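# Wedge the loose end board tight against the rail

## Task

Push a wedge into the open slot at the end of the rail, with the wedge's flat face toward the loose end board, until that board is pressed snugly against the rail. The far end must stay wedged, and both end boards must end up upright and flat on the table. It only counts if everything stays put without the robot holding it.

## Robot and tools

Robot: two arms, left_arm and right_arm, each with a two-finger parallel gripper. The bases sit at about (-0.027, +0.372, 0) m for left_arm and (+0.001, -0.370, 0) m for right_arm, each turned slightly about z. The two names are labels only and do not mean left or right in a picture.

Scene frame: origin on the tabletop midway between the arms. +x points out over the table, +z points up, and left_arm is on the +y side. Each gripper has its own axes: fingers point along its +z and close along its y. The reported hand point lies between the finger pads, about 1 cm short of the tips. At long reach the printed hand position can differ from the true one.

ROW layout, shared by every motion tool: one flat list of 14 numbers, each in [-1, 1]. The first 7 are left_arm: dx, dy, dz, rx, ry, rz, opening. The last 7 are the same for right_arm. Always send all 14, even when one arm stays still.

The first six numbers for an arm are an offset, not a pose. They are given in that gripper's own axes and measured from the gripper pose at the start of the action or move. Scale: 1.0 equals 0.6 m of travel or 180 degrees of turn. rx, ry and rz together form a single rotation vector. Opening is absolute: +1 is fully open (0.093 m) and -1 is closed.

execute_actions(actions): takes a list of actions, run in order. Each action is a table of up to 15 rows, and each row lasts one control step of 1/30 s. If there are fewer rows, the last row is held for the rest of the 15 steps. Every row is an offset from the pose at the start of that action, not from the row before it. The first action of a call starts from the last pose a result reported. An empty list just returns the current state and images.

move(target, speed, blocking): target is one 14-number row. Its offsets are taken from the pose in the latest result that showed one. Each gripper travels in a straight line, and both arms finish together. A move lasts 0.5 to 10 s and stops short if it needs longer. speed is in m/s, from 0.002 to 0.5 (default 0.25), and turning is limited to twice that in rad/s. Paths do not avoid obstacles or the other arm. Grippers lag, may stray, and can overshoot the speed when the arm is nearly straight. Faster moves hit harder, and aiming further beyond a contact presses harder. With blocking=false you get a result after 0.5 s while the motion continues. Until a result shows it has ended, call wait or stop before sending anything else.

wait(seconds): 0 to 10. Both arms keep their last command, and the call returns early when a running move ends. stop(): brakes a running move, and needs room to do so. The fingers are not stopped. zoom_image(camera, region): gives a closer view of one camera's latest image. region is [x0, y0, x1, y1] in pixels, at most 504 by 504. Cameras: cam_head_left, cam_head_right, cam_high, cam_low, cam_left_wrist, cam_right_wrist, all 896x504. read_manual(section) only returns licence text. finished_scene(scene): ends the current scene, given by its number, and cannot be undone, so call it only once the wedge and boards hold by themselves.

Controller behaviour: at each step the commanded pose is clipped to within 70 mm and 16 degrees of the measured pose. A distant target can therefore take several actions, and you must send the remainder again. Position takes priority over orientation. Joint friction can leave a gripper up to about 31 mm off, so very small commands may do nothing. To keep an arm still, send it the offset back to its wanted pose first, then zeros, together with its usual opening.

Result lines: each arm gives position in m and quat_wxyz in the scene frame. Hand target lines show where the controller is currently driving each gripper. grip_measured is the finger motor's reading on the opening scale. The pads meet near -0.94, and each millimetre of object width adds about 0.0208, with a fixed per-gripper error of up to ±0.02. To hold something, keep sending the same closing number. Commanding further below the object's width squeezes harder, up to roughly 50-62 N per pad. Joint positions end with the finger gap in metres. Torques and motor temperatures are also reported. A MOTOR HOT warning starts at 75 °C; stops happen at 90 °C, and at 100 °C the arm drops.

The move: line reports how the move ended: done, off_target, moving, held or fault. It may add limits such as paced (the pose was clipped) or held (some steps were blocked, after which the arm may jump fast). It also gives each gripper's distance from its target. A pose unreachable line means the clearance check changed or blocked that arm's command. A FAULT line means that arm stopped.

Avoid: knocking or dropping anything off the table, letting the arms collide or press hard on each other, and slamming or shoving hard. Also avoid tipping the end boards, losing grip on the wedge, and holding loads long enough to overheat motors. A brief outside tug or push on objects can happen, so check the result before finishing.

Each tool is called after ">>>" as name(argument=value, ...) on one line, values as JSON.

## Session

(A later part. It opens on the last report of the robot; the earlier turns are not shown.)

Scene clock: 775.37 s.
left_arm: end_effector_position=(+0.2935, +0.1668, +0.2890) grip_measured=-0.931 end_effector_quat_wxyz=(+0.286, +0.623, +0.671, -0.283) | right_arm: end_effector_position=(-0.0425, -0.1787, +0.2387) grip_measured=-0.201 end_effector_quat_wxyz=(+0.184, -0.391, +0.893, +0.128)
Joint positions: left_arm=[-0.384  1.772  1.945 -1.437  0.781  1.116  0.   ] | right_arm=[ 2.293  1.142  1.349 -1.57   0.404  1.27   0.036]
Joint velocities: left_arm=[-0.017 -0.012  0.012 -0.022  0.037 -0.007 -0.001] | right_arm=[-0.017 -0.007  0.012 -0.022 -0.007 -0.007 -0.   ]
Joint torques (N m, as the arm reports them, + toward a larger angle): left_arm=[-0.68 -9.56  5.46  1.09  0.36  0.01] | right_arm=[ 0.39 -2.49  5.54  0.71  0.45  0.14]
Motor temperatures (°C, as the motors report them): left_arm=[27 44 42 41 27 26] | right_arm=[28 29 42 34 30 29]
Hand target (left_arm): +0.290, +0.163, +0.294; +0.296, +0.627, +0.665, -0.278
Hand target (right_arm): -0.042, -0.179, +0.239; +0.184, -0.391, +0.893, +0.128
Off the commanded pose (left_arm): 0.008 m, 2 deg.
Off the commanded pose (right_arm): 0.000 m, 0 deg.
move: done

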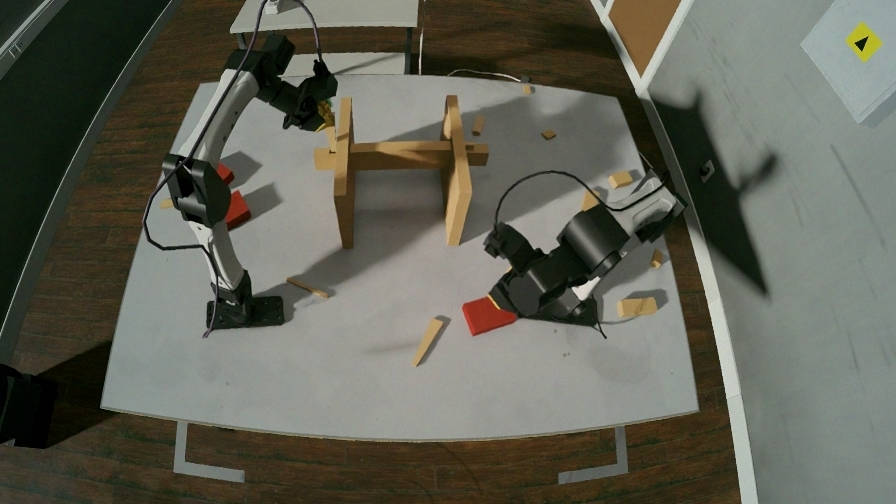

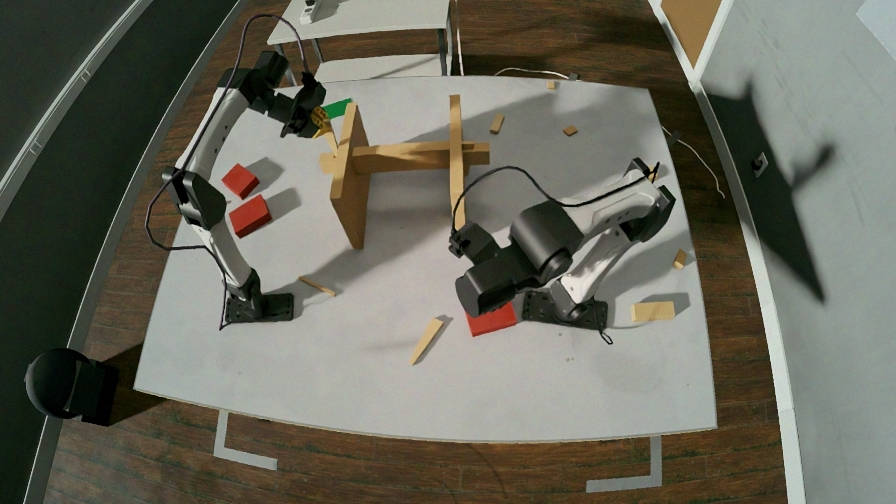

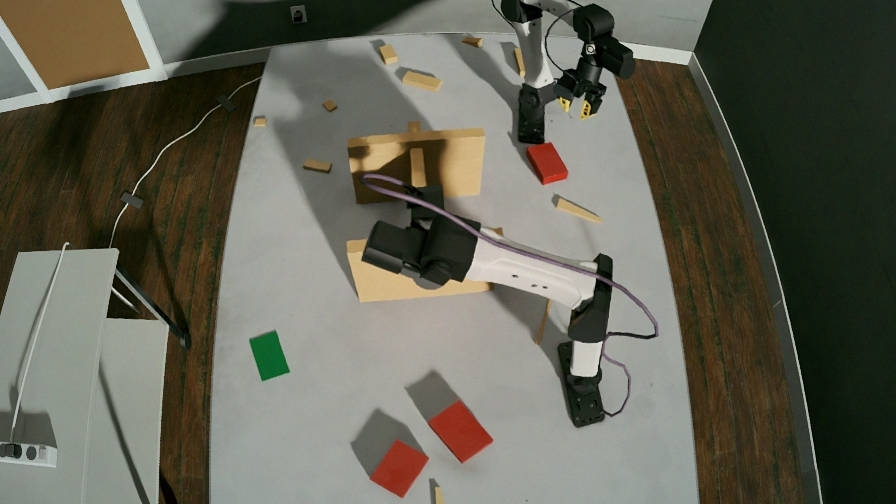

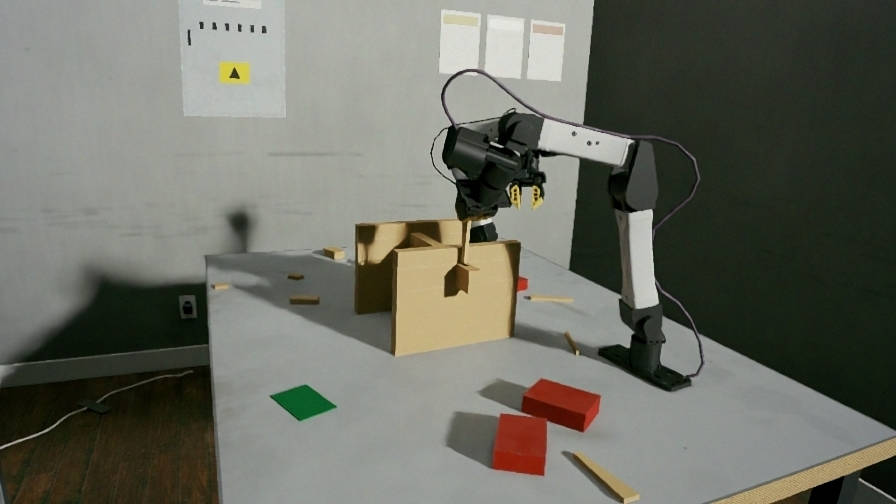

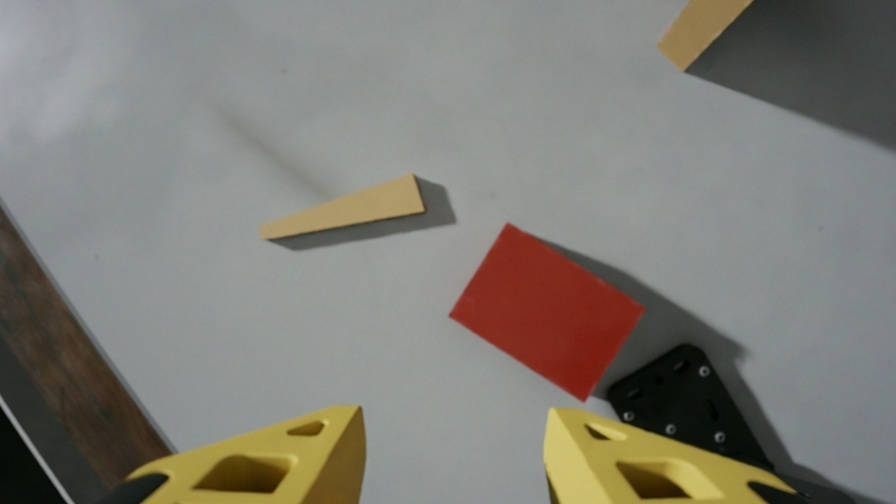

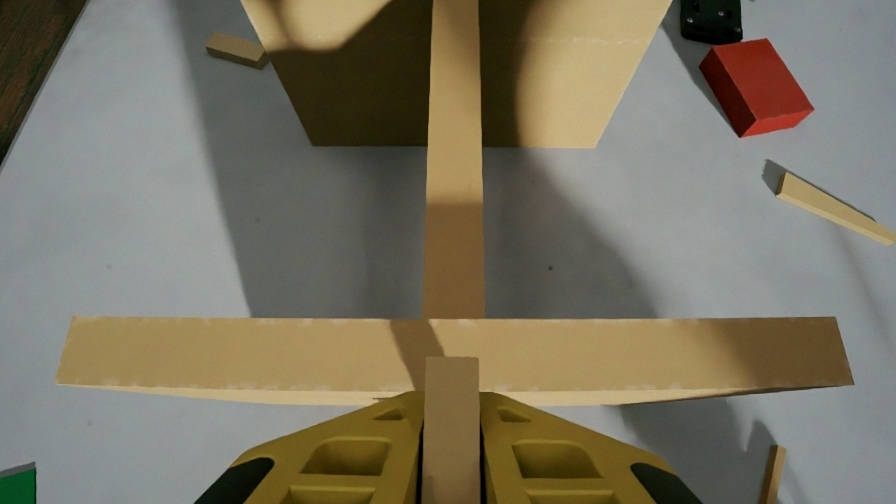

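>>> move(target=[-0.009, 0, 0.0098, 0, 0, 0, -0.95, 0, 0, 0, 0, 0, 0, -0.2], speed=0.01)

>>> zoom_image(camera="cam_right_wrist", region=[370, 180, 540, 420])

>>> zoom_image(camera="cam_low", region=[430, 220, 510, 300])

>>> zoom_image(camera="cam_head_left", region=[290, 100, 370, 180])

Scene clock: 795.33 s.
left_arm: end_effector_position=(+0.2922, +0.1638, +0.2885) grip_measured=-0.931 end_effector_quat_wxyz=(+0.281, +0.620, +0.675, -0.284) | right_arm: end_effector_position=(-0.0425, -0.1787, +0.2387) grip_measured=-0.201 end_effector_quat_wxyz=(+0.184, -0.391, +0.893, +0.128)
Joint positions: left_arm=[-0.395  1.772  1.945 -1.434  0.775  1.095  0.   ] | right_arm=[ 2.293  1.142  1.349 -1.57   0.404  1.27   0.036]
Joint velocities: left_arm=[-0.022  0.002 -0.027 -0.051 -0.037 -0.051  0.   ] | right_arm=[-0.002 -0.012  0.002  0.022  0.007 -0.022  0.   ]
Joint torques (N m, as the arm reports them, + toward a larger angle): left_arm=[-0.67 -7.33  6.83  1.06  0.35 -0.01] | right_arm=[ 0.41 -2.48  5.55  0.71  0.45  0.14]
Motor temperatures (°C, as the motors report them): left_arm=[27 46 41 41 27 26] | right_arm=[28 29 42 34 30 29]
Hand target (left_arm): +0.294, +0.159, +0.289; +0.285, +0.623, +0.671, -0.283
Hand target (right_arm): -0.042, -0.179, +0.239; +0.184, -0.391, +0.893, +0.128
Off the commanded pose (left_arm): 0.005 m, 1 deg.
Off the commanded pose (right_arm): 0.000 m, 0 deg.
move: done

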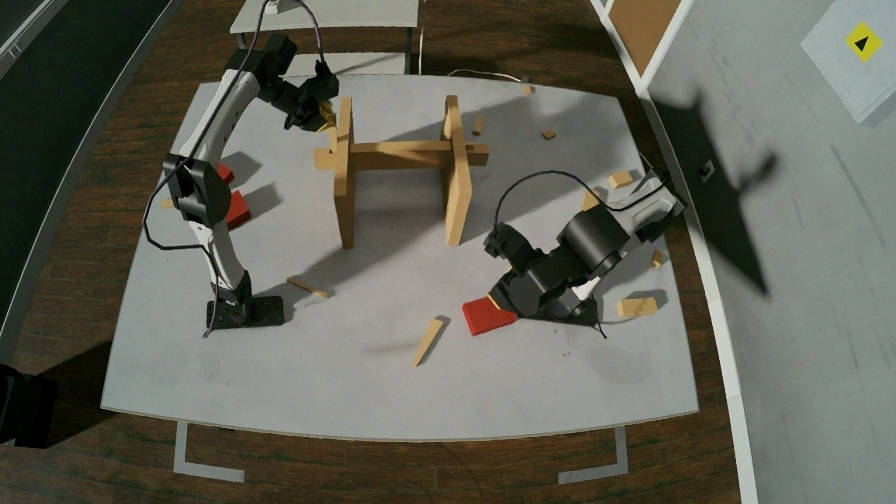

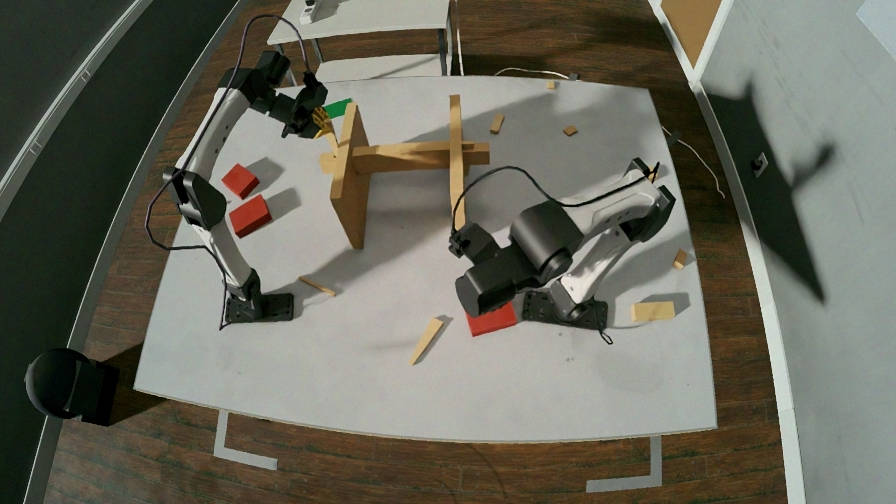

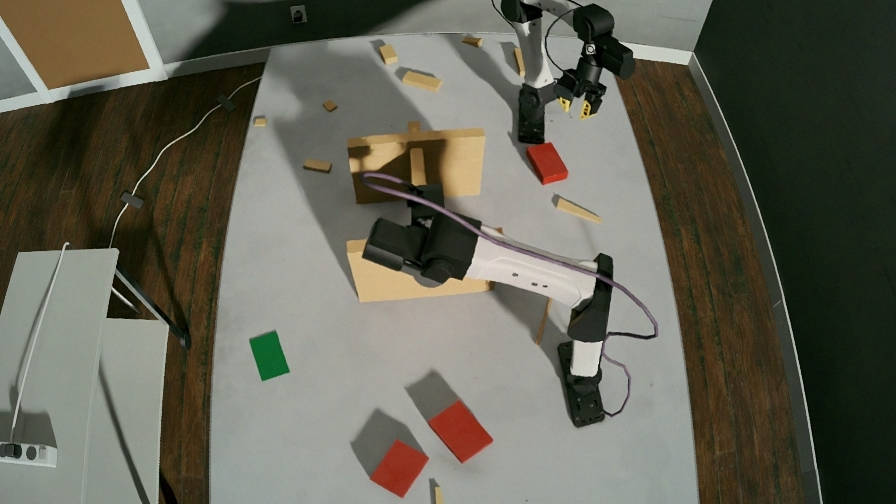

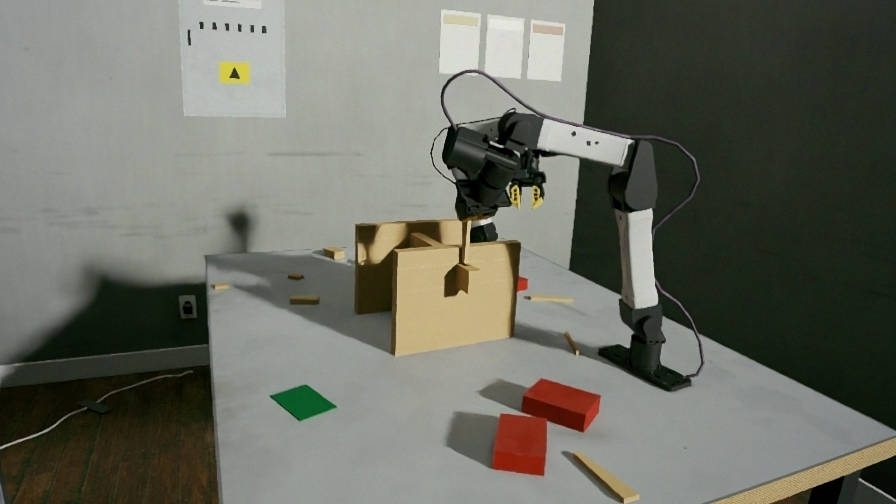

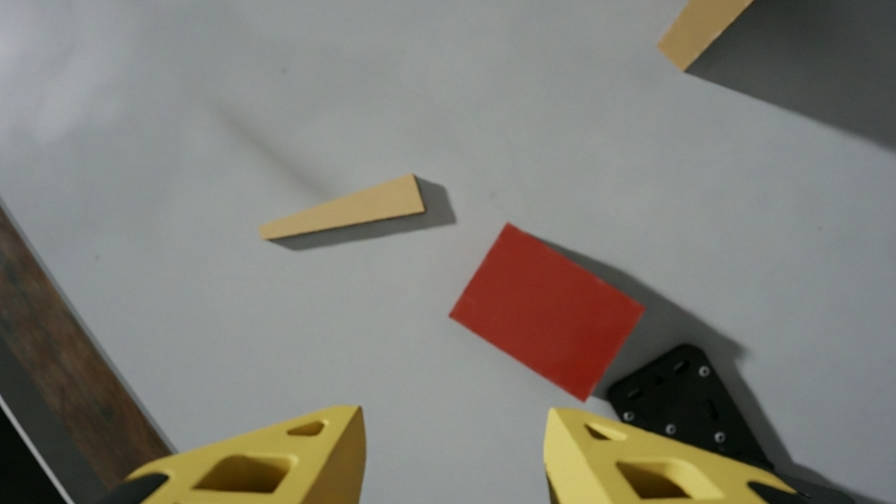

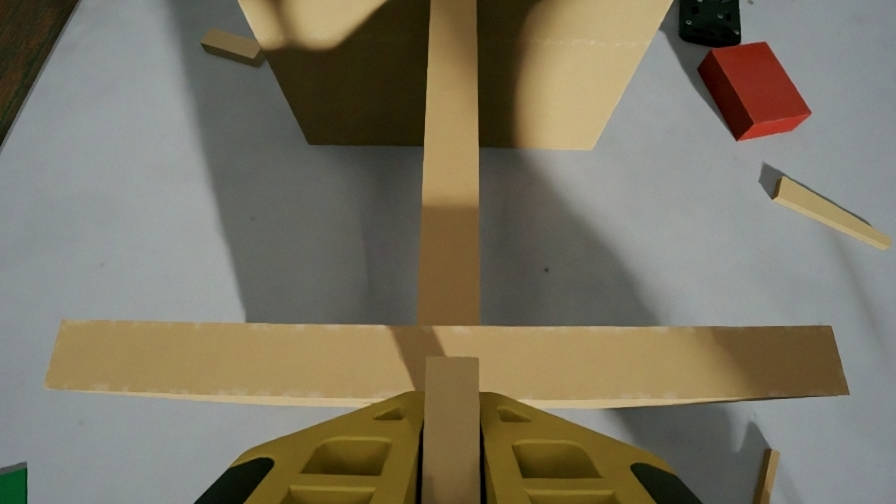

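Region (370, 180, 540, 420) of cam_right_wrist's 896x504 image, scaled by 2.100, with more detail than that image has; it fills the left 357 columns of this view, and the rest is white.

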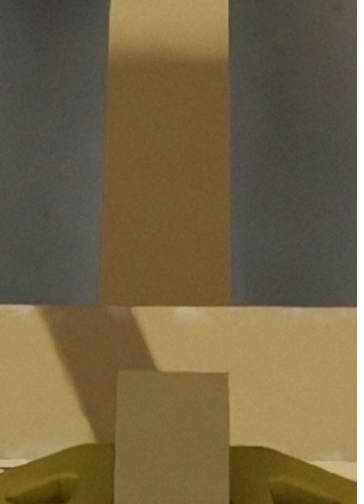

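Region (430, 220, 510, 300) of cam_low's 896x504 image, scaled by 6.300, with more detail than that image has.

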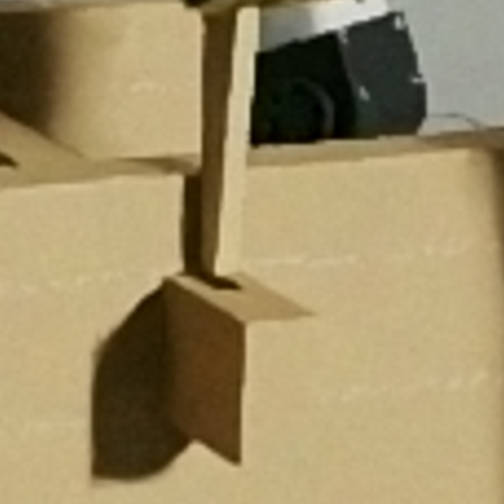

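Region (290, 100, 370, 180) of cam_head_left's 896x504 image, scaled by 6.300, with more detail than that image has.

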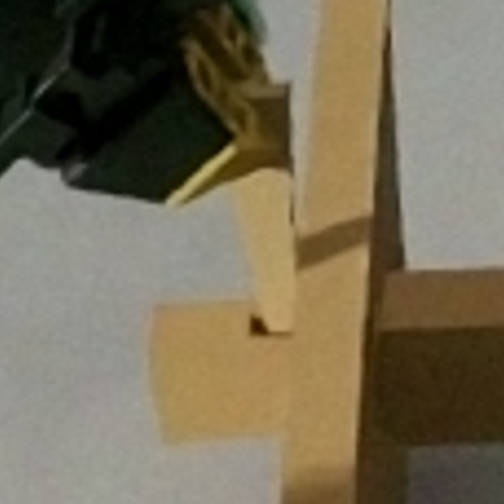

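>>> move(target=[0, 0, 0, 0, 0, 0.0095, -0.95, 0, 0, 0, 0, 0, 0, -0.2], speed=0.02)

>>> zoom_image(camera="cam_right_wrist", region=[370, 180, 540, 420])

>>> zoom_image(camera="cam_low", region=[430, 220, 510, 300])

Scene clock: 803.80 s.
left_arm: end_effector_position=(+0.2922, +0.1638, +0.2885) grip_measured=-0.931 end_effector_quat_wxyz=(+0.284, +0.627, +0.668, -0.281) | right_arm: end_effector_position=(-0.0425, -0.1787, +0.2387) grip_measured=-0.201 end_effector_quat_wxyz=(+0.184, -0.391, +0.893, +0.128)
Joint positions: left_arm=[-0.395  1.772  1.945 -1.434  0.775  1.116  0.   ] | right_arm=[ 2.293  1.142  1.349 -1.57   0.404  1.27   0.036]
Joint velocities: left_arm=[-0.012 -0.022  0.002 -0.022 -0.007 -0.037  0.   ] | right_arm=[-0.012  0.007  0.002  0.081  0.037 -0.007  0.001]
Joint torques (N m, as the arm reports them, + toward a larger angle): left_arm=[ 0.11 -7.71  6.67  0.89  0.39  0.19] | right_arm=[ 0.41 -2.48  5.55  0.71  0.45  0.14]
Motor temperatures (°C, as the motors report them): left_arm=[27 46 41 41 27 26] | right_arm=[28 29 42 34 30 29]
Hand target (left_arm): +0.292, +0.164, +0.289; +0.286, +0.630, +0.666, -0.280
Hand target (right_arm): -0.042, -0.179, +0.239; +0.184, -0.391, +0.893, +0.128
Off the commanded pose (left_arm): 0.000 m, 1 deg.
Off the commanded pose (right_arm): 0.000 m, 0 deg.
move: done

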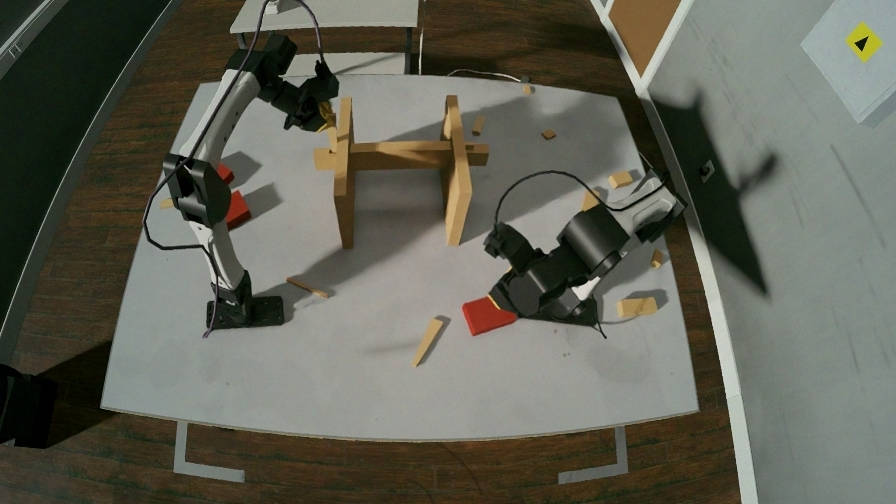

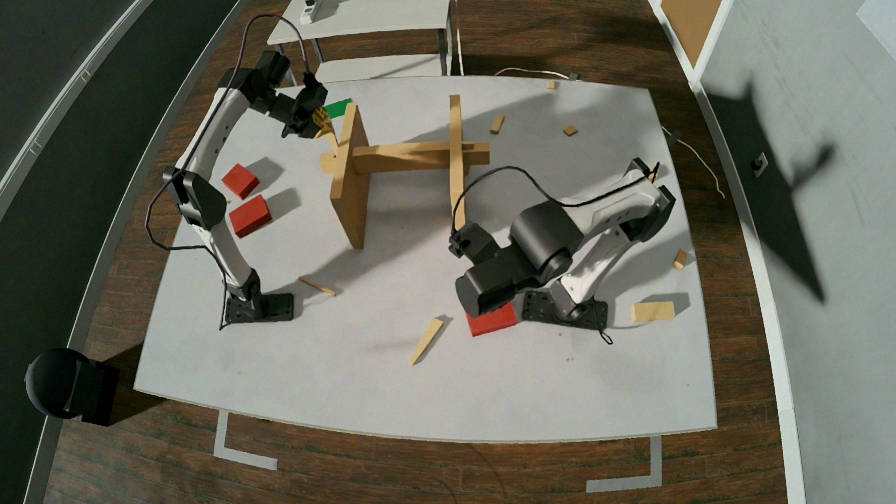

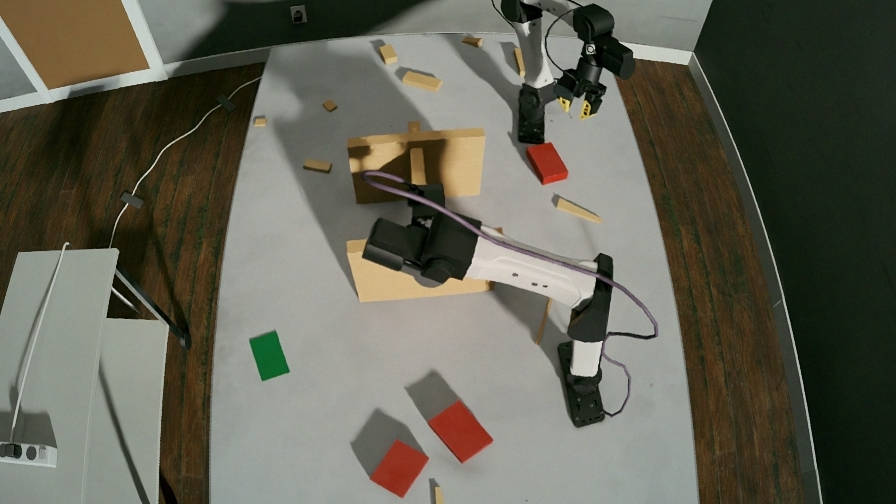

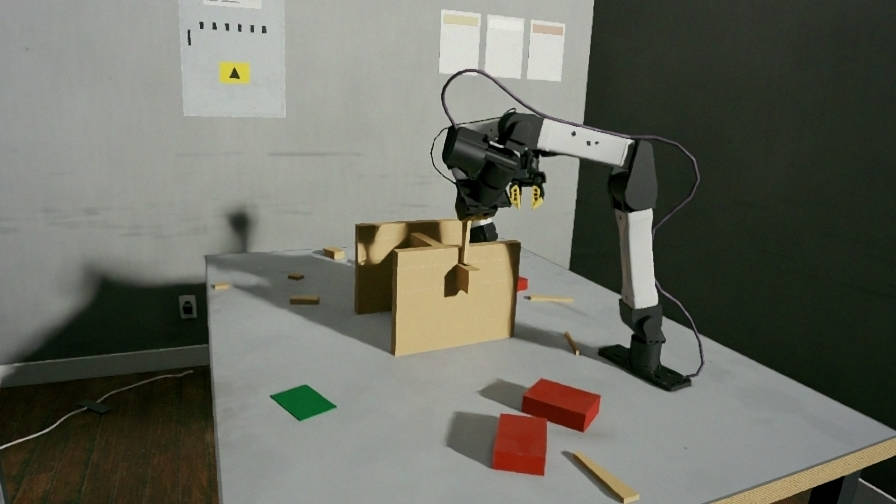

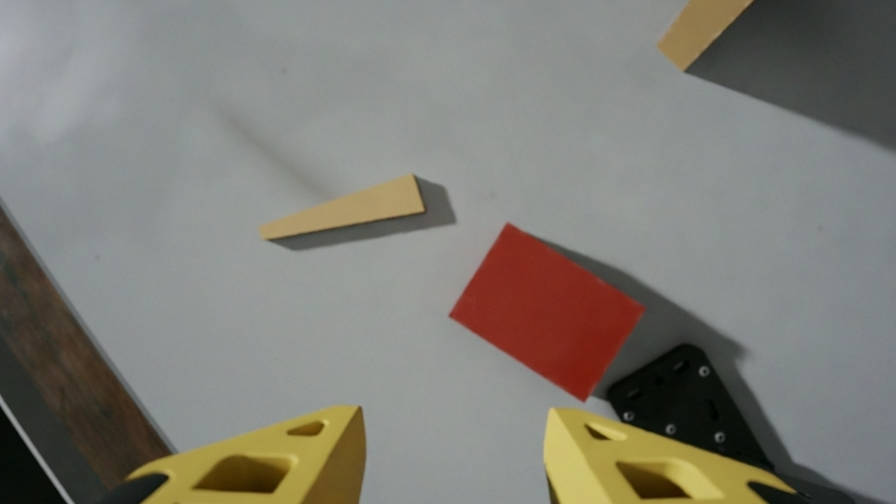

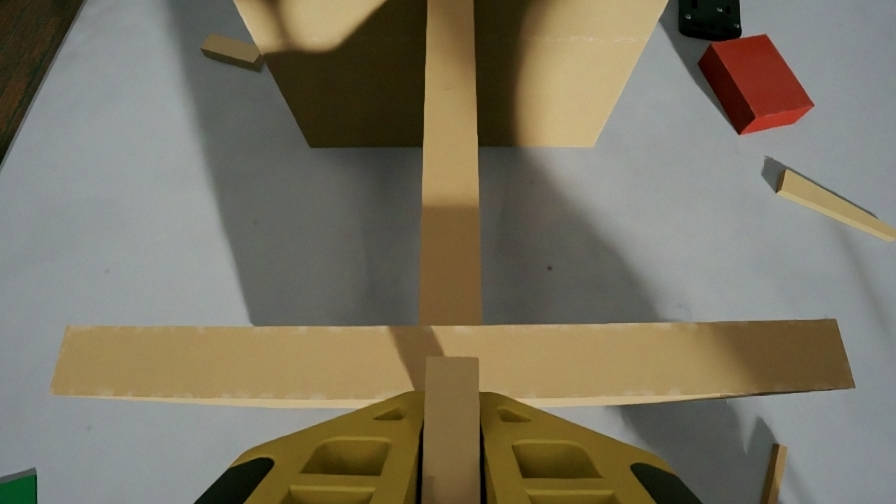

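Region (370, 180, 540, 420) of cam_right_wrist's 896x504 image, scaled by 2.100, with more detail than that image has; it fills the left 357 columns of this view, and the rest is white.

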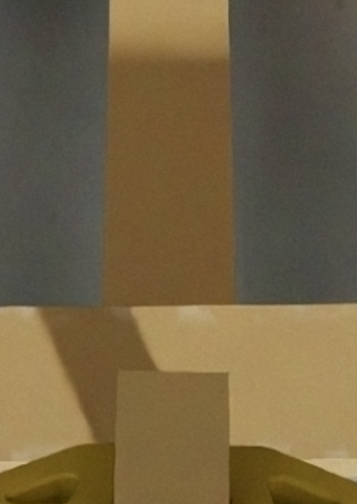

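Region (430, 220, 510, 300) of cam_low's 896x504 image, scaled by 6.300, with more detail than that image has.

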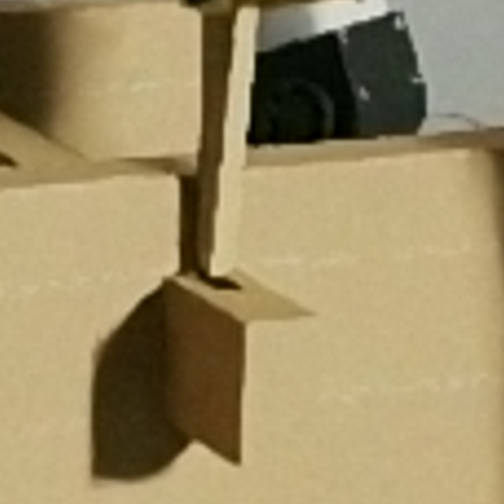

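>>> move(target=[0.0171, 0, 0.0158, 0, 0, 0, -0.95, 0, 0, 0, 0, 0, 0, -0.2], speed=0.01)

>>> zoom_image(camera="cam_right_wrist", region=[370, 180, 540, 420])

>>> zoom_image(camera="cam_low", region=[430, 220, 510, 300])

>>> zoom_image(camera="cam_head_left", region=[290, 100, 370, 180])

Scene clock: 814.30 s.
left_arm: end_effector_position=(+0.2900, +0.1638, +0.2848) grip_measured=-0.931 end_effector_quat_wxyz=(+0.291, +0.629, +0.665, -0.280) | right_arm: end_effector_position=(-0.0425, -0.1787, +0.2387) grip_measured=-0.201 end_effector_quat_wxyz=(+0.184, -0.391, +0.893, +0.128)
Joint positions: left_arm=[-0.395  1.744  1.89  -1.393  0.78   1.117  0.   ] | right_arm=[ 2.293  1.142  1.349 -1.57   0.404  1.27   0.036]
Joint velocities: left_arm=[ 0.012 -0.017 -0.017 -0.022  0.051 -0.022  0.001] | right_arm=[-0.002  0.007 -0.002 -0.007  0.051  0.007  0.   ]
Joint torques (N m, as the arm reports them, + toward a larger angle): left_arm=[ 0.07 -7.22  4.06  1.14  0.32  0.09] | right_arm=[ 0.43 -2.48  5.54  0.71  0.45  0.14]
Motor temperatures (°C, as the motors report them): left_arm=[27 46 41 40 27 26] | right_arm=[28 29 42 34 30 29]
Hand target (left_arm): +0.292, +0.164, +0.275; +0.284, +0.627, +0.668, -0.281
Hand target (right_arm): -0.042, -0.179, +0.239; +0.184, -0.391, +0.893, +0.128
Off the commanded pose (left_arm): 0.010 m, 1 deg.
Off the commanded pose (right_arm): 0.000 m, 0 deg.
move: done

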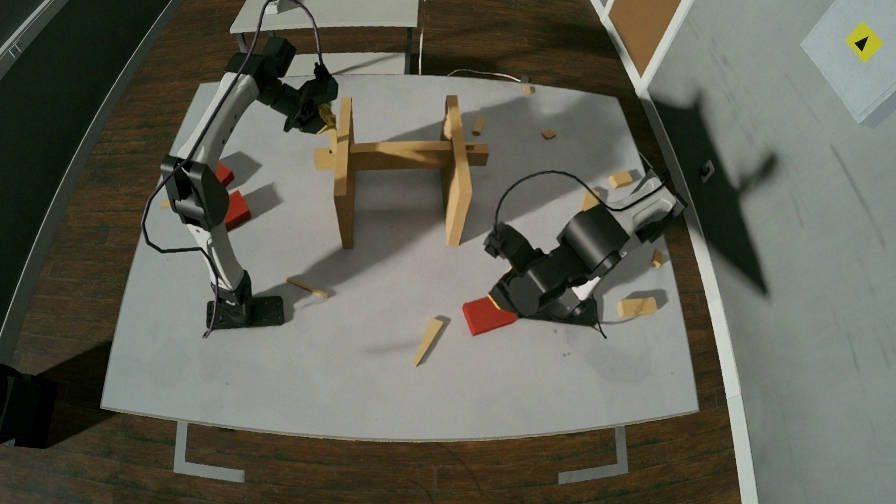

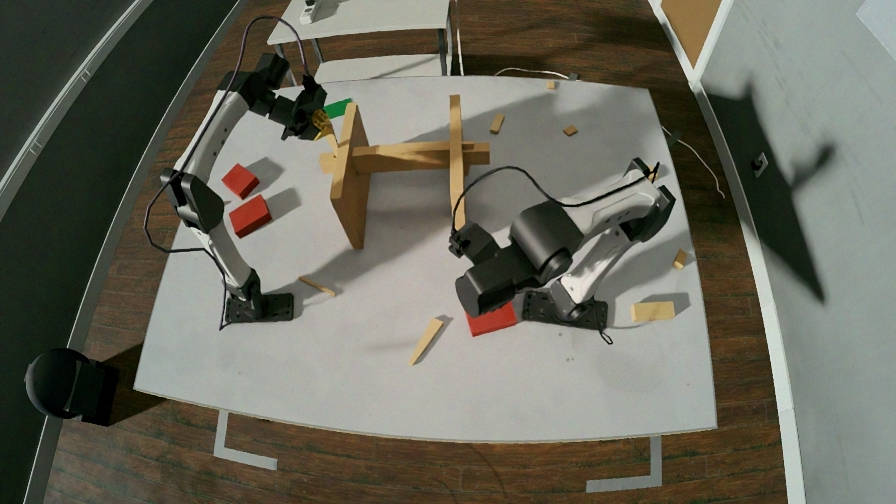

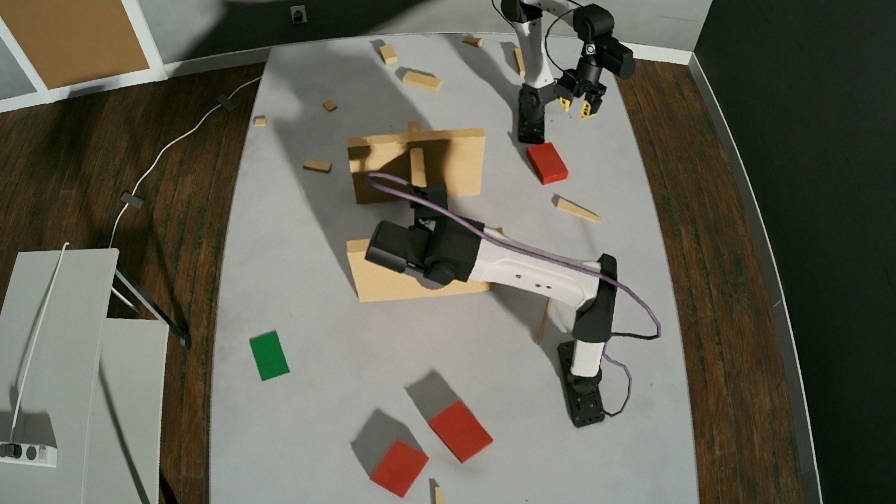

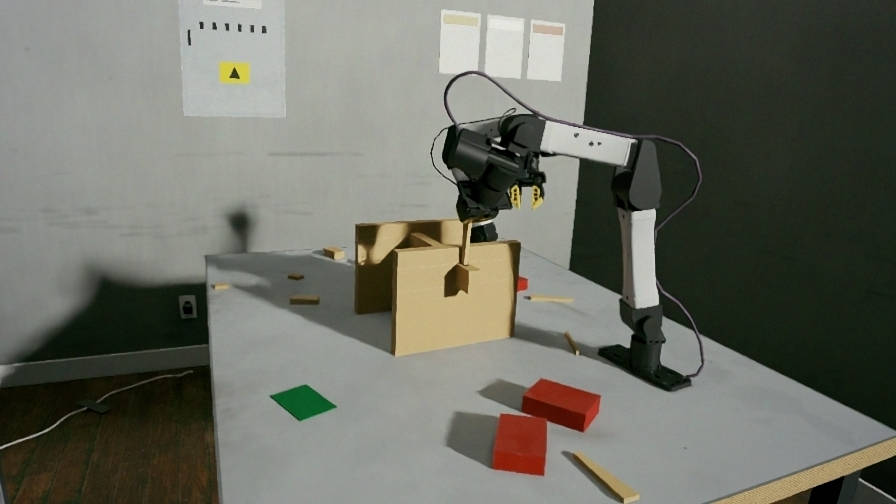

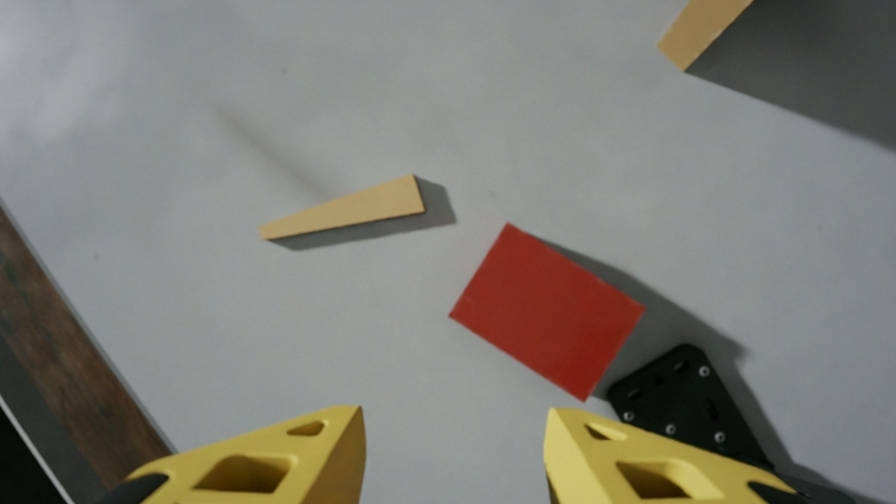

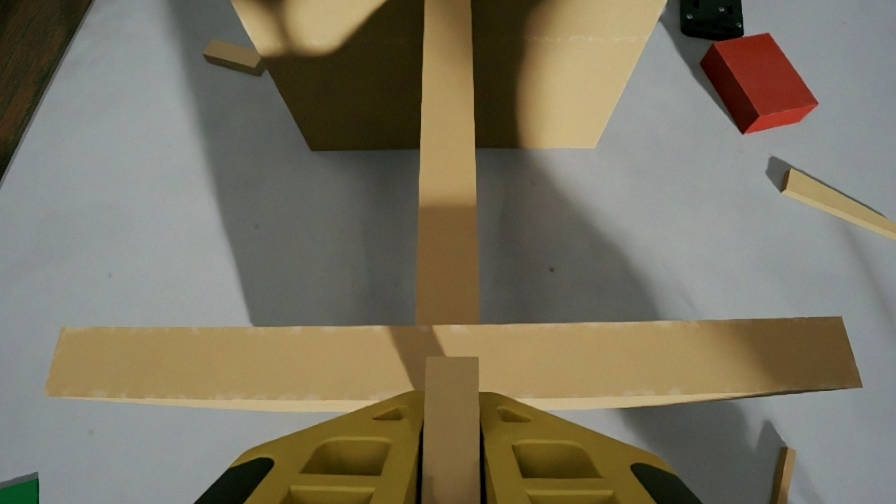

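Region (370, 180, 540, 420) of cam_right_wrist's 896x504 image, scaled by 2.100, with more detail than that image has; it fills the left 357 columns of this view, and the rest is white.

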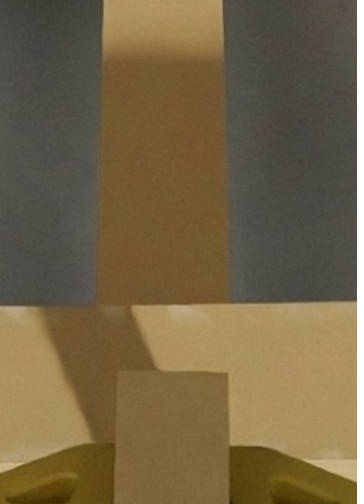

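Region (430, 220, 510, 300) of cam_low's 896x504 image, scaled by 6.300, with more detail than that image has.

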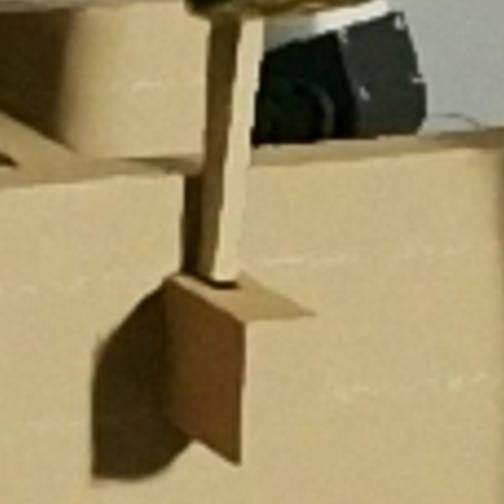

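Region (290, 100, 370, 180) of cam_head_left's 896x504 image, scaled by 6.300, with more detail than that image has.

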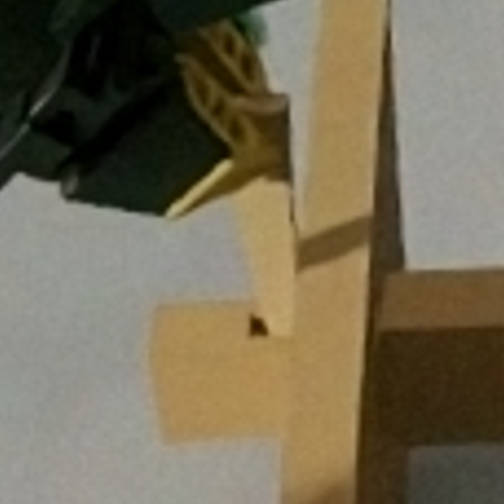

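>>> move(target=[0.0085, 0.004, 0.0078, 0, 0, 0.012, -0.95, 0, 0, 0, 0, 0, 0, -0.2], speed=0.006)

>>> zoom_image(camera="cam_right_wrist", region=[370, 180, 540, 420])

>>> zoom_image(camera="cam_low", region=[430, 220, 510, 300])

Scene clock: 827.80 s.
left_arm: end_effector_position=(+0.2896, +0.1632, +0.2854) grip_measured=-0.931 end_effector_quat_wxyz=(+0.296, +0.638, +0.655, -0.278) | right_arm: end_effector_position=(-0.0425, -0.1787, +0.2387) grip_measured=-0.201 end_effector_quat_wxyz=(+0.184, -0.391, +0.893, +0.128)
Joint positions: left_arm=[-0.395  1.744  1.89  -1.393  0.786  1.146  0.   ] | right_arm=[ 2.293  1.142  1.349 -1.57   0.404  1.27   0.036]
Joint velocities: left_arm=[ 0.002  0.017  0.002  0.022  0.007 -0.037 -0.   ] | right_arm=[ 0.022 -0.007 -0.017 -0.051 -0.037  0.022 -0.   ]
Joint torques (N m, as the arm reports them, + toward a larger angle): left_arm=[ 0.45 -7.53  4.39  1.12  0.32  0.23] | right_arm=[ 0.41 -2.48  5.54  0.71  0.45  0.14]
Motor temperatures (°C, as the motors report them): left_arm=[27 45 40 40 27 26] | right_arm=[28 29 42 34 30 29]
Hand target (left_arm): +0.292, +0.164, +0.278; +0.296, +0.641, +0.653, -0.275
Hand target (right_arm): -0.042, -0.179, +0.239; +0.184, -0.391, +0.893, +0.128
Off the commanded pose (left_arm): 0.008 m, 1 deg.
Off the commanded pose (right_arm): 0.000 m, 0 deg.
move: done

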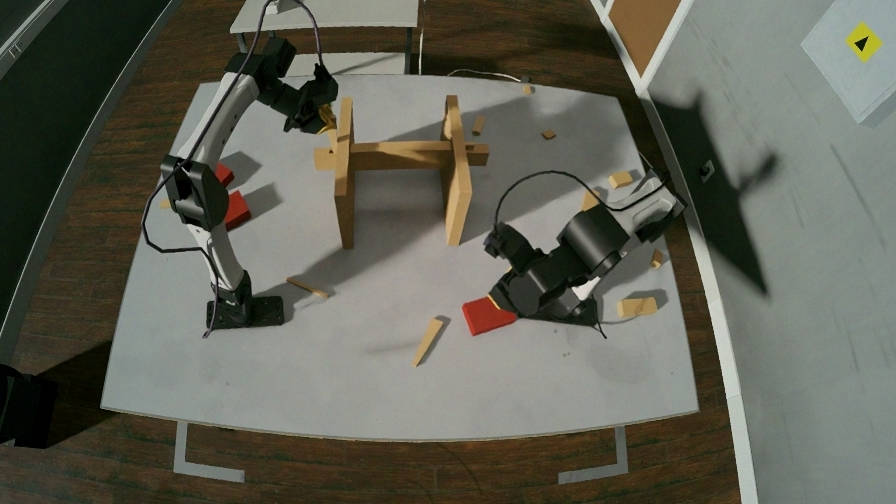

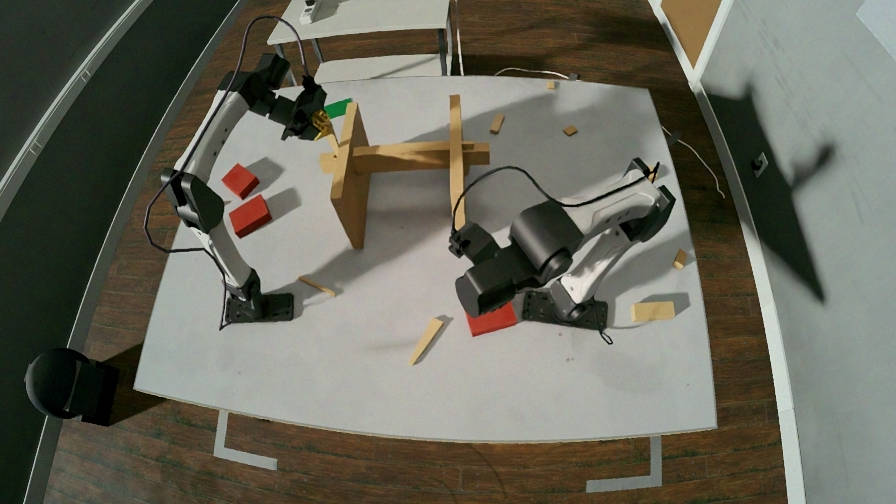

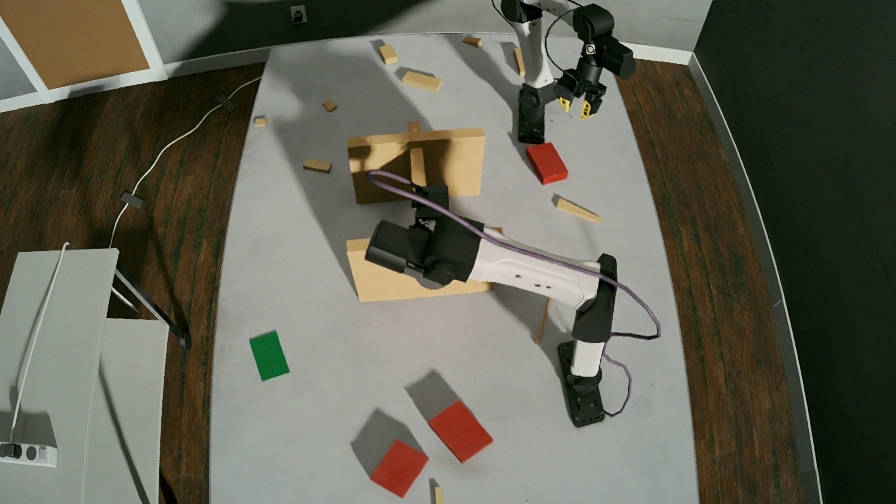

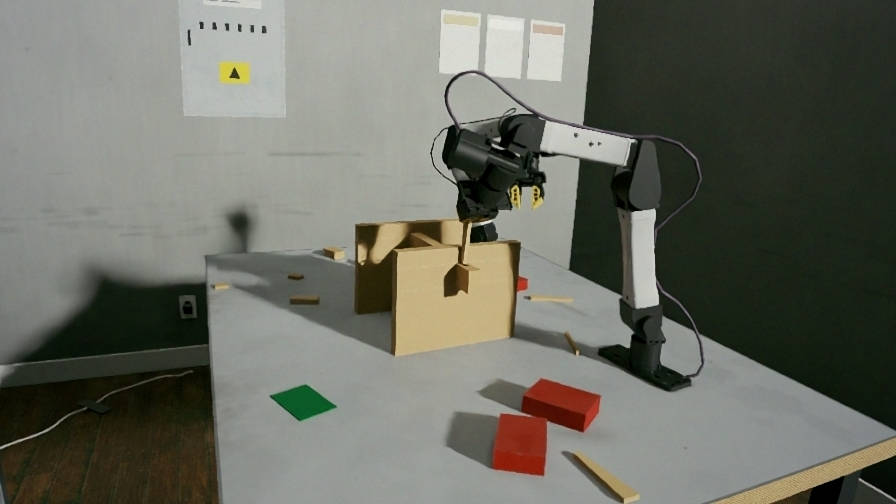

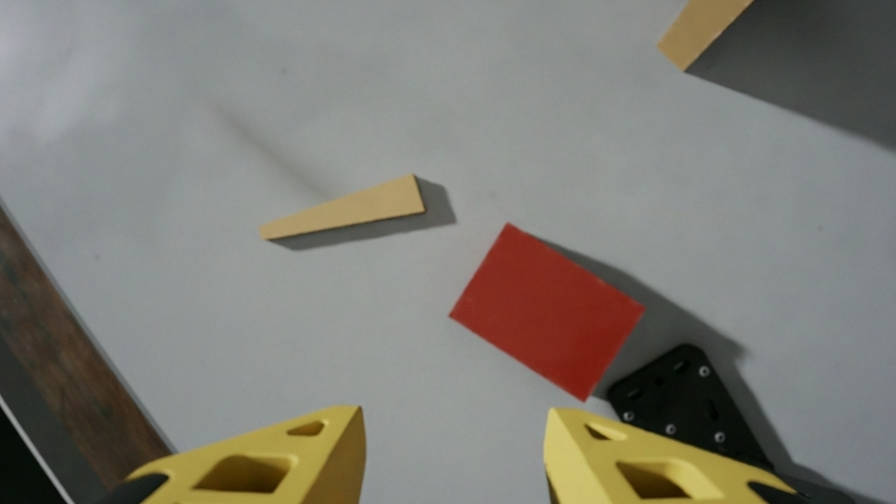

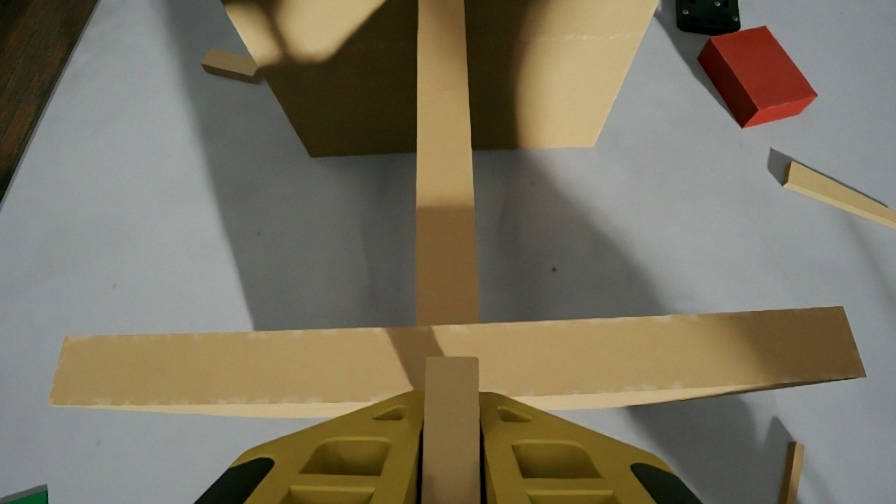

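Region (370, 180, 540, 420) of cam_right_wrist's 896x504 image, scaled by 2.100, with more detail than that image has; it fills the left 357 columns of this view, and the rest is white.

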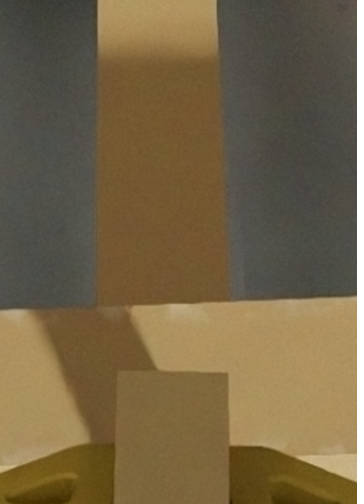

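Region (430, 220, 510, 300) of cam_low's 896x504 image, scaled by 6.300, with more detail than that image has.

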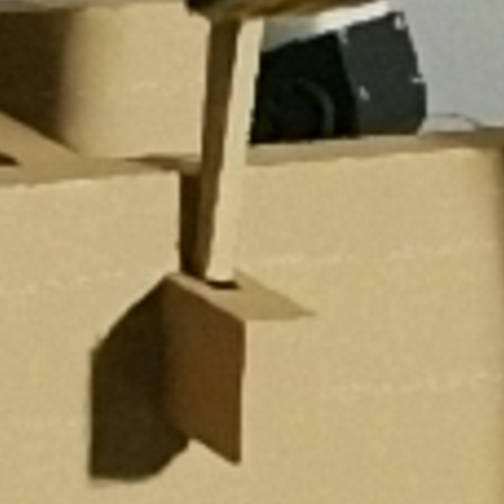

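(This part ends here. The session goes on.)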